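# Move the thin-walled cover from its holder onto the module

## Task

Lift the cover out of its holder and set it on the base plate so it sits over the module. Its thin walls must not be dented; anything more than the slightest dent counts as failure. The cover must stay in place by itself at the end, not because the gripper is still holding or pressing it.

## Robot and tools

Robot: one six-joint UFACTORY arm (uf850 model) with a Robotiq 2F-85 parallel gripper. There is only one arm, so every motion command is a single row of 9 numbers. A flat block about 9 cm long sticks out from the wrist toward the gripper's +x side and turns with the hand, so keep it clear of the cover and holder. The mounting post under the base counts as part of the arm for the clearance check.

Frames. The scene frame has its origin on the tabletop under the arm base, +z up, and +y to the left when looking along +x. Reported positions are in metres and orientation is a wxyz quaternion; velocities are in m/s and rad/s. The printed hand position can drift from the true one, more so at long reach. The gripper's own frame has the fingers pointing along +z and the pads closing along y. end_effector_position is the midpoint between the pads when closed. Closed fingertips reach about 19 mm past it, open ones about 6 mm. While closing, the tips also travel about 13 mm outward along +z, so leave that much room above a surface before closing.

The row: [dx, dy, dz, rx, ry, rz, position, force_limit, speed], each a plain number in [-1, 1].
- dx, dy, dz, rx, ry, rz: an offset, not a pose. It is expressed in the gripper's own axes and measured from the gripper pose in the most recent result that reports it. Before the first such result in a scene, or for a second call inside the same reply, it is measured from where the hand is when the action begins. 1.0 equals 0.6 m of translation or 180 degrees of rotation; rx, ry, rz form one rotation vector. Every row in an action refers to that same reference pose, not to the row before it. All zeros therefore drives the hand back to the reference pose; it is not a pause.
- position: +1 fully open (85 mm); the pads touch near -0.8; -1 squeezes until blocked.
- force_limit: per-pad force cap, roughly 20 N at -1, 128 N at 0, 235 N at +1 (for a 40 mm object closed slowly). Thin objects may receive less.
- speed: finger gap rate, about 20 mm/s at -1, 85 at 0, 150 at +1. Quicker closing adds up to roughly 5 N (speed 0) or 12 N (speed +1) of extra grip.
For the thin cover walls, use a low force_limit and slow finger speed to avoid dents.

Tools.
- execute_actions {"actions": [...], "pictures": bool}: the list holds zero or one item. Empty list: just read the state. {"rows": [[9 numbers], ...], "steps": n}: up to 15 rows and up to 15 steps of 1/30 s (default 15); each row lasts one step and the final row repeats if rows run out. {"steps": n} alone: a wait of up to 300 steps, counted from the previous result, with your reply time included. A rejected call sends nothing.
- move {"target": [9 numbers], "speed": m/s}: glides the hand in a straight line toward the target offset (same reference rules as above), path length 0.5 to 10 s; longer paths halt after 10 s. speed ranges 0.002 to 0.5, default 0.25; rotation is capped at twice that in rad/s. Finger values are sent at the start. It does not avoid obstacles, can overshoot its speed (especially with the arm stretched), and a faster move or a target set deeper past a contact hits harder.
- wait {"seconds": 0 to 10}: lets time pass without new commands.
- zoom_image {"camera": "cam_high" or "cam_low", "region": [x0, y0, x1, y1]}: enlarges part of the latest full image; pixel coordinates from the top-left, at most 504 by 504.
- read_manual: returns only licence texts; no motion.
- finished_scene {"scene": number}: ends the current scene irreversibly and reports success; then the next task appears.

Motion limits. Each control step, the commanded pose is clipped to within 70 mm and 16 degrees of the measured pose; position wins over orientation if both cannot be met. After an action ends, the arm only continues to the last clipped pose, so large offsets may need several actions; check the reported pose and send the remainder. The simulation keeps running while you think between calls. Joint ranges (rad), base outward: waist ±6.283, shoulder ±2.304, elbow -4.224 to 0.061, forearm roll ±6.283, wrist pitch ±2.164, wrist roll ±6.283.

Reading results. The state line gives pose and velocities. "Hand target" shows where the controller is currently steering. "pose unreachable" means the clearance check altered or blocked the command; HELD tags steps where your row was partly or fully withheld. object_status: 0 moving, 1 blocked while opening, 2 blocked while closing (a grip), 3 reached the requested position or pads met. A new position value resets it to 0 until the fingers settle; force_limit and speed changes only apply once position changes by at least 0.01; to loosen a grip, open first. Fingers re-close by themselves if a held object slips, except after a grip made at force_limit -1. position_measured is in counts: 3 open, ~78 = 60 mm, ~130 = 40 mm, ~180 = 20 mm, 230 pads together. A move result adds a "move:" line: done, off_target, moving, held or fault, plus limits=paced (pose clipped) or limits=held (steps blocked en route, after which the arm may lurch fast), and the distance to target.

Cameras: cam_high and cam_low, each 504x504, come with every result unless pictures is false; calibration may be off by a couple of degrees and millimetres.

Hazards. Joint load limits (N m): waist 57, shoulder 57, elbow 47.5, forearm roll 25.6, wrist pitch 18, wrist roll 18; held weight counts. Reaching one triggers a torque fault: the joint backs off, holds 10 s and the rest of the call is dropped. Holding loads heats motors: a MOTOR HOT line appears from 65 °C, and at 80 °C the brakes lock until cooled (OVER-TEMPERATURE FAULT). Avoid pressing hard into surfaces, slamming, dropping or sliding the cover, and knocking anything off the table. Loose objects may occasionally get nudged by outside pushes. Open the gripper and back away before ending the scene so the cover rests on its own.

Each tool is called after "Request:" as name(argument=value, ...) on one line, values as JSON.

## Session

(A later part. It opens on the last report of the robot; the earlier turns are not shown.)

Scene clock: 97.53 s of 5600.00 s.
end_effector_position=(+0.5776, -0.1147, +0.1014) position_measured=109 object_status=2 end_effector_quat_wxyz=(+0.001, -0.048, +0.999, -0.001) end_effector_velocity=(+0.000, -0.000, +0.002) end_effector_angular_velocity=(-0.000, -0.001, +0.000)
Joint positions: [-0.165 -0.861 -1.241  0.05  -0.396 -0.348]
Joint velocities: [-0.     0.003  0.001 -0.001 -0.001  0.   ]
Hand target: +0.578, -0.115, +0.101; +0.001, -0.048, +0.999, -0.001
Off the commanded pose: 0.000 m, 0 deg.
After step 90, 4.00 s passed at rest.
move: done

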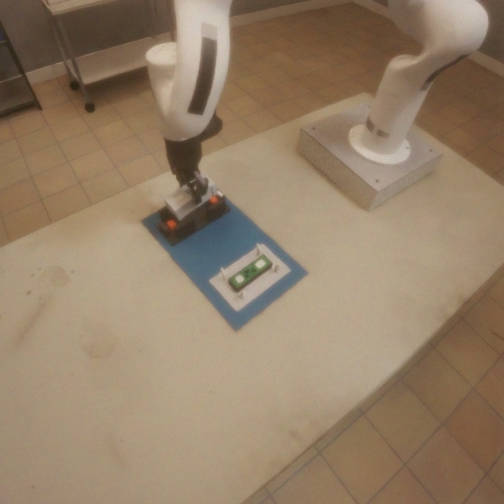

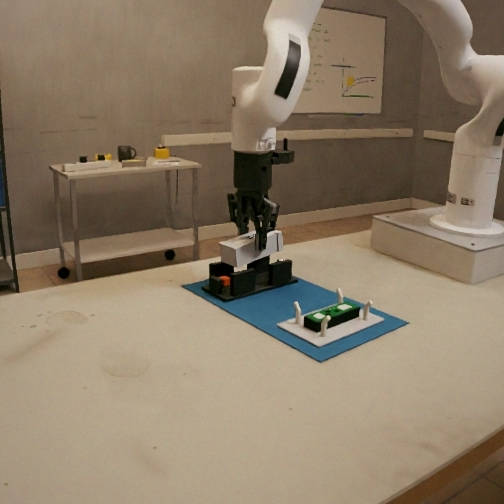

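Request:
move(target=[0,0,-0.013,0,-0.036,0,-0.98,-0.75,-1], speed=0.05)

Request:
move(target=[-0.003,0.3828,0.0405,0,0,0,-0.98,-0.75,-1], speed=0.1)

Request:
zoom_image(camera="cam_low", region=[270, 230, 400, 360])

Request:
zoom_image(camera="cam_high", region=[200, 215, 310, 325])

Scene clock: 113.90 s of 5600.00 s.
end_effector_position=(+0.5776, -0.1146, +0.1091) position_measured=109 object_status=2 end_effector_quat_wxyz=(+0.057, -0.048, +0.997, +0.002) end_effector_velocity=(+0.000, +0.000, +0.000) end_effector_angular_velocity=(+0.004, -0.007, +0.001)
Joint positions: [-0.181 -0.801 -1.144  0.214 -0.257 -0.521]
Joint velocities: [-0.002  0.002  0.005  0.029  0.008 -0.031]
Hand target: +0.578, -0.115, +0.109; +0.057, -0.048, +0.997, +0.002
Off the commanded pose: 0.000 m, 0 deg.
After step 90, 12.00 s passed at rest.
move: done

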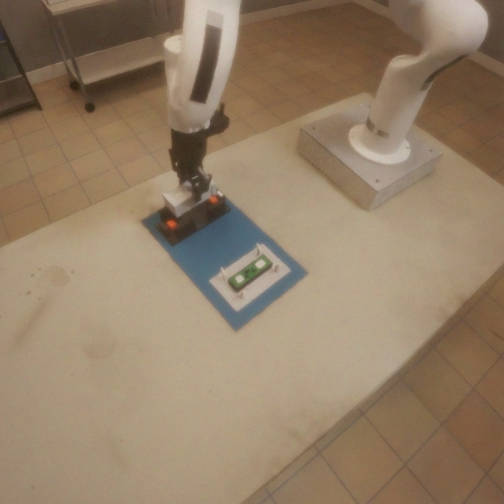

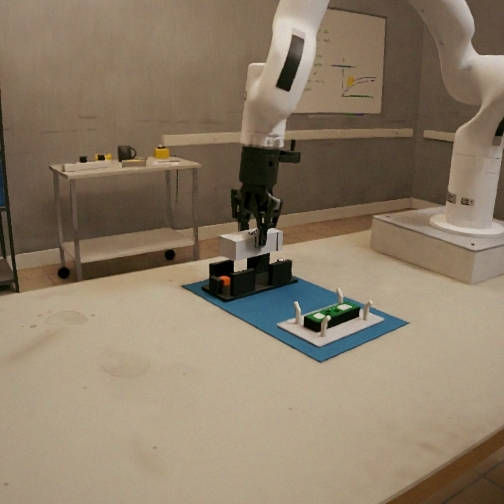

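Scene clock: 116.57 s of 5600.00 s.
end_effector_position=(+0.5602, +0.1142, +0.0847) position_measured=109 object_status=2 end_effector_quat_wxyz=(+0.057, -0.048, +0.997, +0.002) end_effector_velocity=(+0.000, +0.001, +0.000) end_effector_angular_velocity=(-0.003, -0.001, -0.001)
Joint positions: [ 0.235 -0.807 -1.087  0.071 -0.175  0.032]
Joint velocities: [ 0.004 -0.    -0.001 -0.02  -0.001  0.024]
Hand target: +0.560, +0.114, +0.085; +0.057, -0.048, +0.997, +0.002
Off the commanded pose: 0.000 m, 0 deg.
move: done

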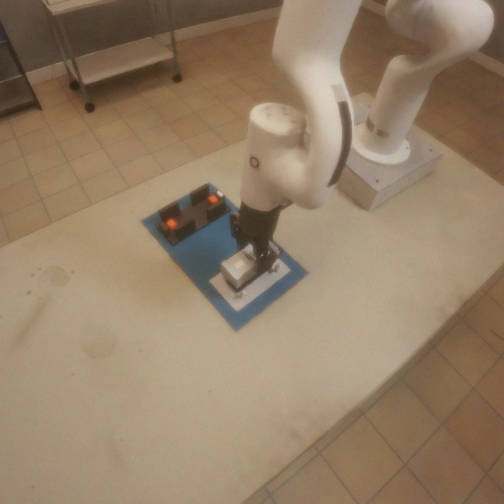

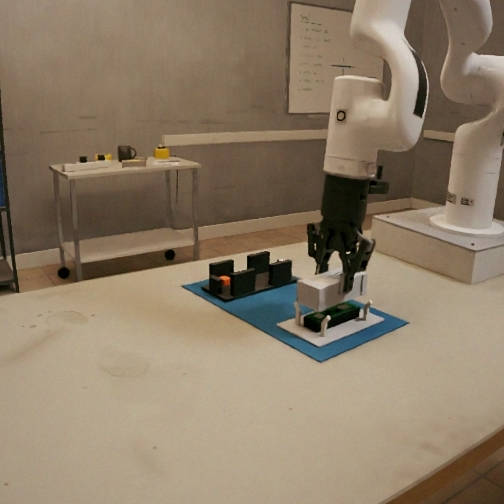

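Region (270, 230, 400, 360) of cam_low's 504x504 image, scaled by 3.877, with more detail than that image has.

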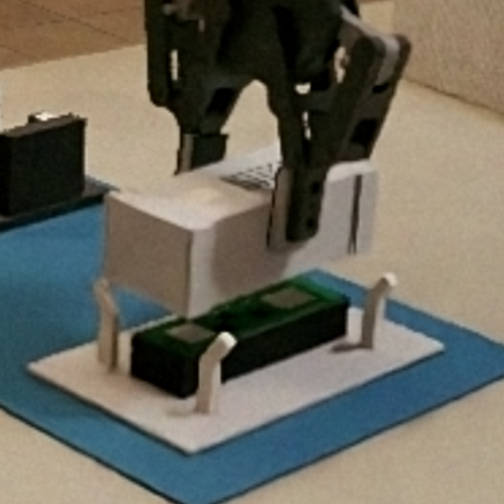

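Region (200, 215, 310, 325) of cam_high's 504x504 image, scaled by 4.582, with more detail than that image has.

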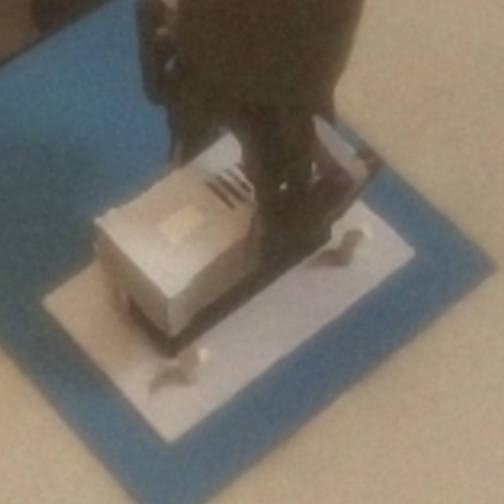

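Request:
move(target=[0.0063,0.0017,0.033,0,0,0,-0.98,-0.75,-1], speed=0.02)

Request:
zoom_image(camera="cam_low", region=[270, 230, 400, 360])

Request:
zoom_image(camera="cam_high", region=[200, 215, 310, 325])

Scene clock: 132.70 s of 5600.00 s.
end_effector_position=(+0.5587, +0.1151, +0.0647) position_measured=109 object_status=2 end_effector_quat_wxyz=(+0.057, -0.048, +0.997, +0.002) end_effector_velocity=(+0.002, +0.000, +0.001) end_effector_angular_velocity=(+0.001, -0.005, +0.000)
Joint positions: [ 0.238 -0.848 -1.095  0.085 -0.142  0.021]
Joint velocities: [-0.     0.    -0.002  0.003  0.002 -0.003]
Hand target: +0.559, +0.115, +0.065; +0.057, -0.048, +0.997, +0.002
Off the commanded pose: 0.000 m, 0 deg.
After step 90, 11.90 s passed at rest.
move: done

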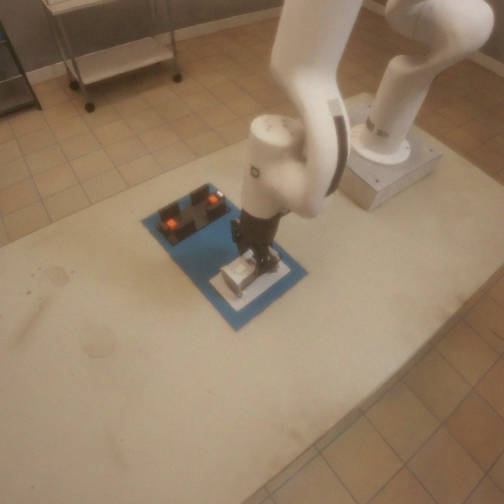

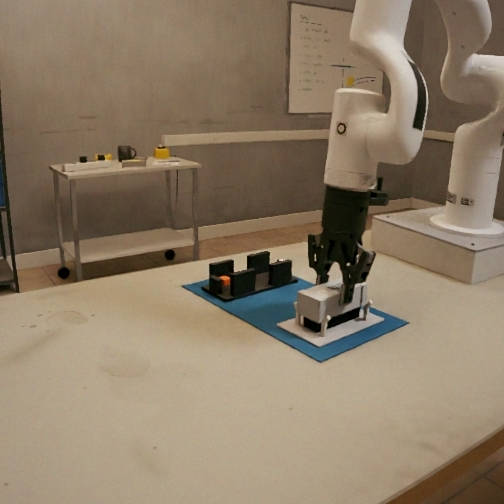

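Region (270, 230, 400, 360) of cam_low's 504x504 image, scaled by 3.877, with more detail than that image has.

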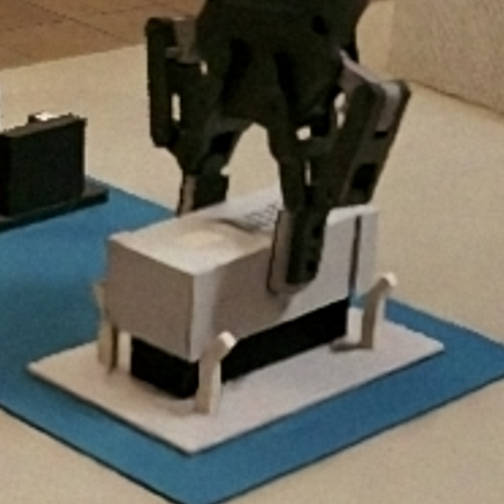

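Region (200, 215, 310, 325) of cam_high's 504x504 image, scaled by 4.582, with more detail than that image has.

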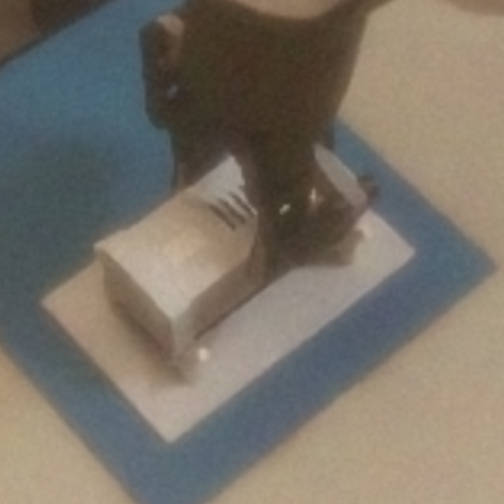

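Request:
move(target=[0.004,0,0.0348,0,0,0,-0.98,-0.75,-1], speed=0.01)

Request:
zoom_image(camera="cam_low", region=[270, 230, 400, 360])

Scene clock: 139.43 s of 5600.00 s.
end_effector_position=(+0.5587, +0.1150, +0.0437) position_measured=109 object_status=2 end_effector_quat_wxyz=(+0.057, -0.048, +0.997, +0.002) end_effector_velocity=(-0.000, -0.000, -0.000) end_effector_angular_velocity=(-0.000, -0.000, +0.001)
Joint positions: [ 0.239 -0.893 -1.11   0.107 -0.112 -0.001]
Joint velocities: [-0.    -0.001 -0.     0.001  0.001 -0.003]
Hand target: +0.559, +0.115, +0.044; +0.057, -0.048, +0.997, +0.002
Off the commanded pose: 0.000 m, 0 deg.
After step 90, 1.43 s passed at rest.
move: done

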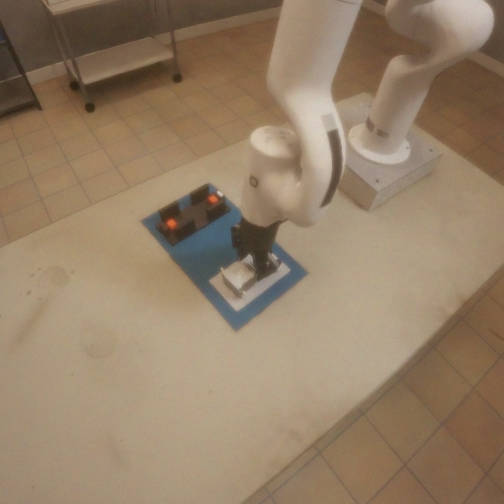

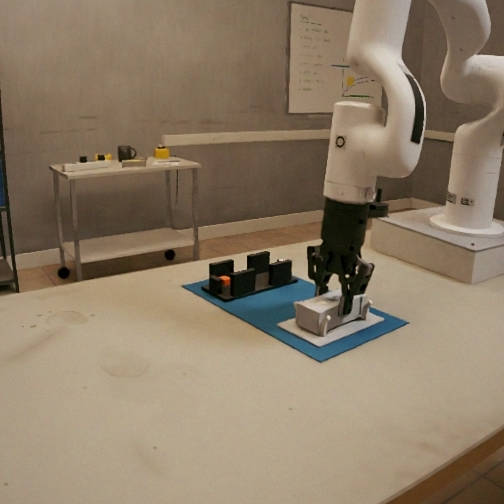

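Region (270, 230, 400, 360) of cam_low's 504x504 image, scaled by 3.877, with more detail than that image has.

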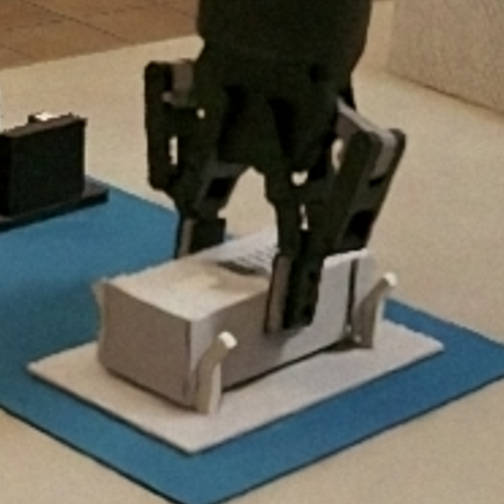

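Request:
move(target=[0.0003,0,0.0025,0,0,0,-0.98,-0.75,-1], speed=0.005)

Request:
move(target=[0,0,0,0,0,0,0.45,-1,-1], speed=0.01)

Request:
move(target=[0,0,-0.11,0,0,0,0.45,-1,-1], speed=0.08)

Request:
zoom_image(camera="cam_low", region=[270, 230, 400, 360])

Scene clock: 145.73 s of 5600.00 s.
end_effector_position=(+0.5587, +0.1150, +0.0422) position_measured=109 object_status=2 end_effector_quat_wxyz=(+0.057, -0.048, +0.997, +0.002) end_effector_velocity=(-0.001, -0.000, -0.001) end_effector_angular_velocity=(-0.000, +0.002, -0.002)
Joint positions: [ 0.239 -0.896 -1.111  0.109 -0.11  -0.003]
Joint velocities: [-0.    -0.002  0.001  0.002  0.    -0.001]
Hand target: +0.559, +0.115, +0.042; +0.057, -0.048, +0.997, +0.002
Off the commanded pose: 0.000 m, 0 deg.
After step 90, 2.60 s passed at rest.
move: done

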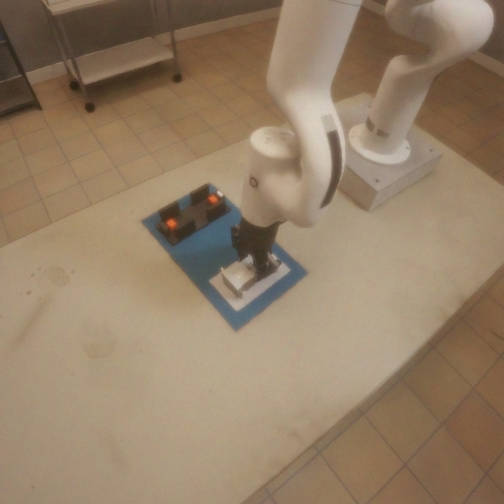

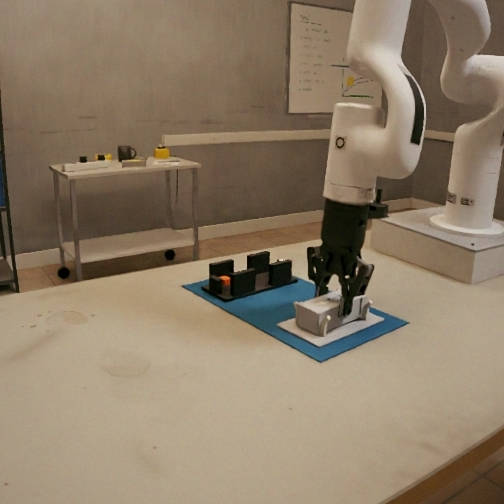

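Scene clock: 146.73 s of 5600.00 s.
end_effector_position=(+0.5587, +0.1150, +0.0422) position_measured=72 object_status=0 end_effector_quat_wxyz=(+0.057, -0.048, +0.997, +0.002) end_effector_velocity=(-0.002, -0.000, -0.001) end_effector_angular_velocity=(-0.001, +0.003, +0.000)
Joint positions: [ 0.239 -0.896 -1.111  0.109 -0.11  -0.003]
Joint velocities: [ 0.    -0.001  0.002 -0.    -0.     0.   ]
Hand target: +0.559, +0.115, +0.042; +0.057, -0.048, +0.997, +0.002
Off the commanded pose: 0.000 m, 0 deg.
move: done

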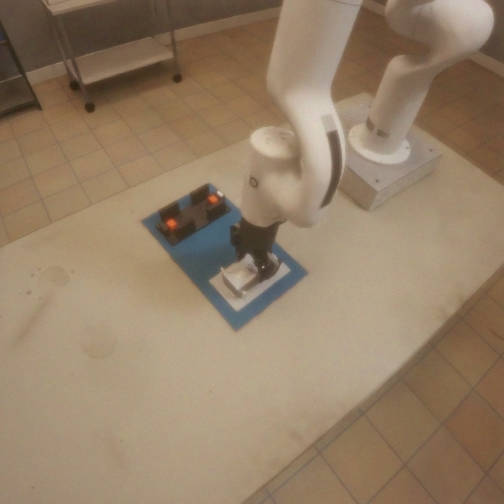

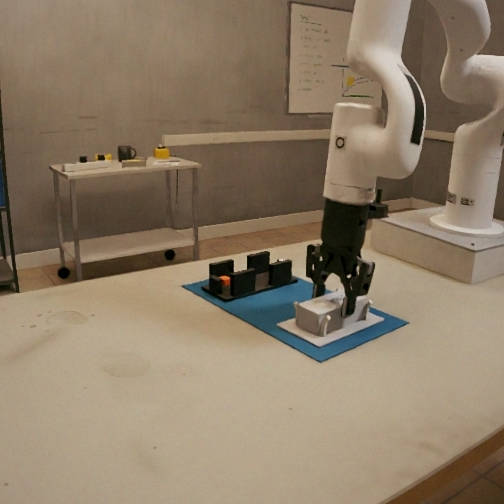

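Scene clock: 147.90 s of 5600.00 s.
end_effector_position=(+0.5510, +0.1144, +0.1075) position_measured=72 object_status=3 end_effector_quat_wxyz=(+0.057, -0.048, +0.997, +0.002) end_effector_velocity=(+0.002, +0.000, +0.003) end_effector_angular_velocity=(+0.000, -0.004, +0.001)
Joint positions: [ 0.238 -0.746 -1.048  0.061 -0.198  0.044]
Joint velocities: [ 0.     0.005 -0.001 -0.002 -0.001  0.001]
Hand target: +0.551, +0.114, +0.108; +0.057, -0.048, +0.997, +0.002
Off the commanded pose: 0.000 m, 0 deg.
move: done

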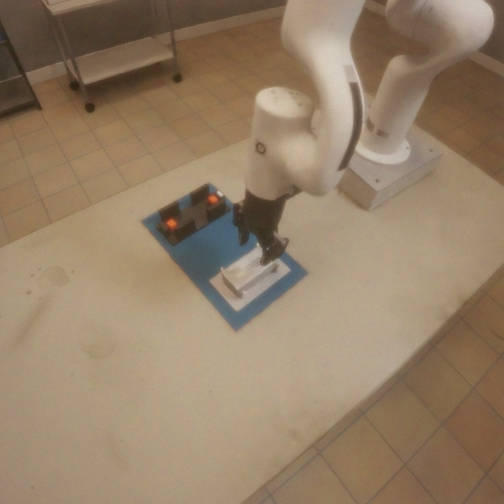

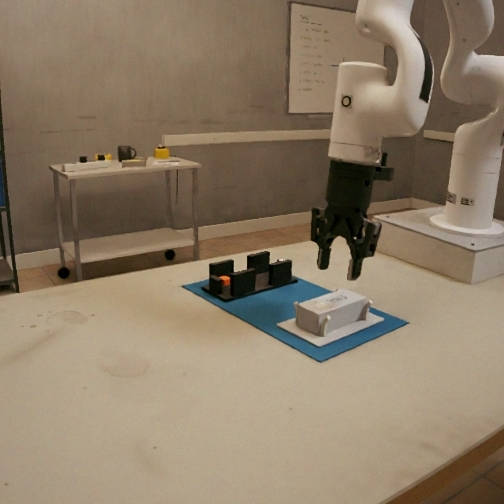

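Region (270, 230, 400, 360) of cam_low's 504x504 image, scaled by 3.877, with more detail than that image has.

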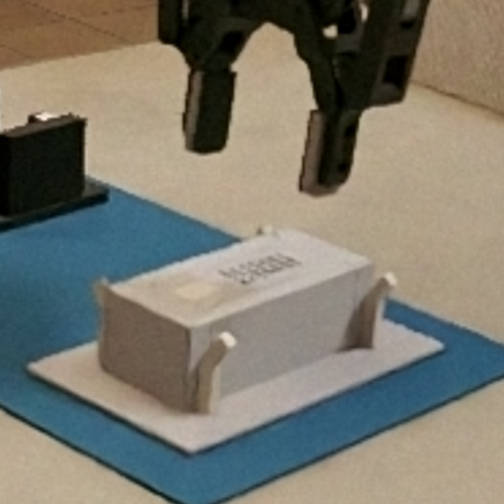

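Request:
finished_scene(scene=2)

The scene is finished: the task was done.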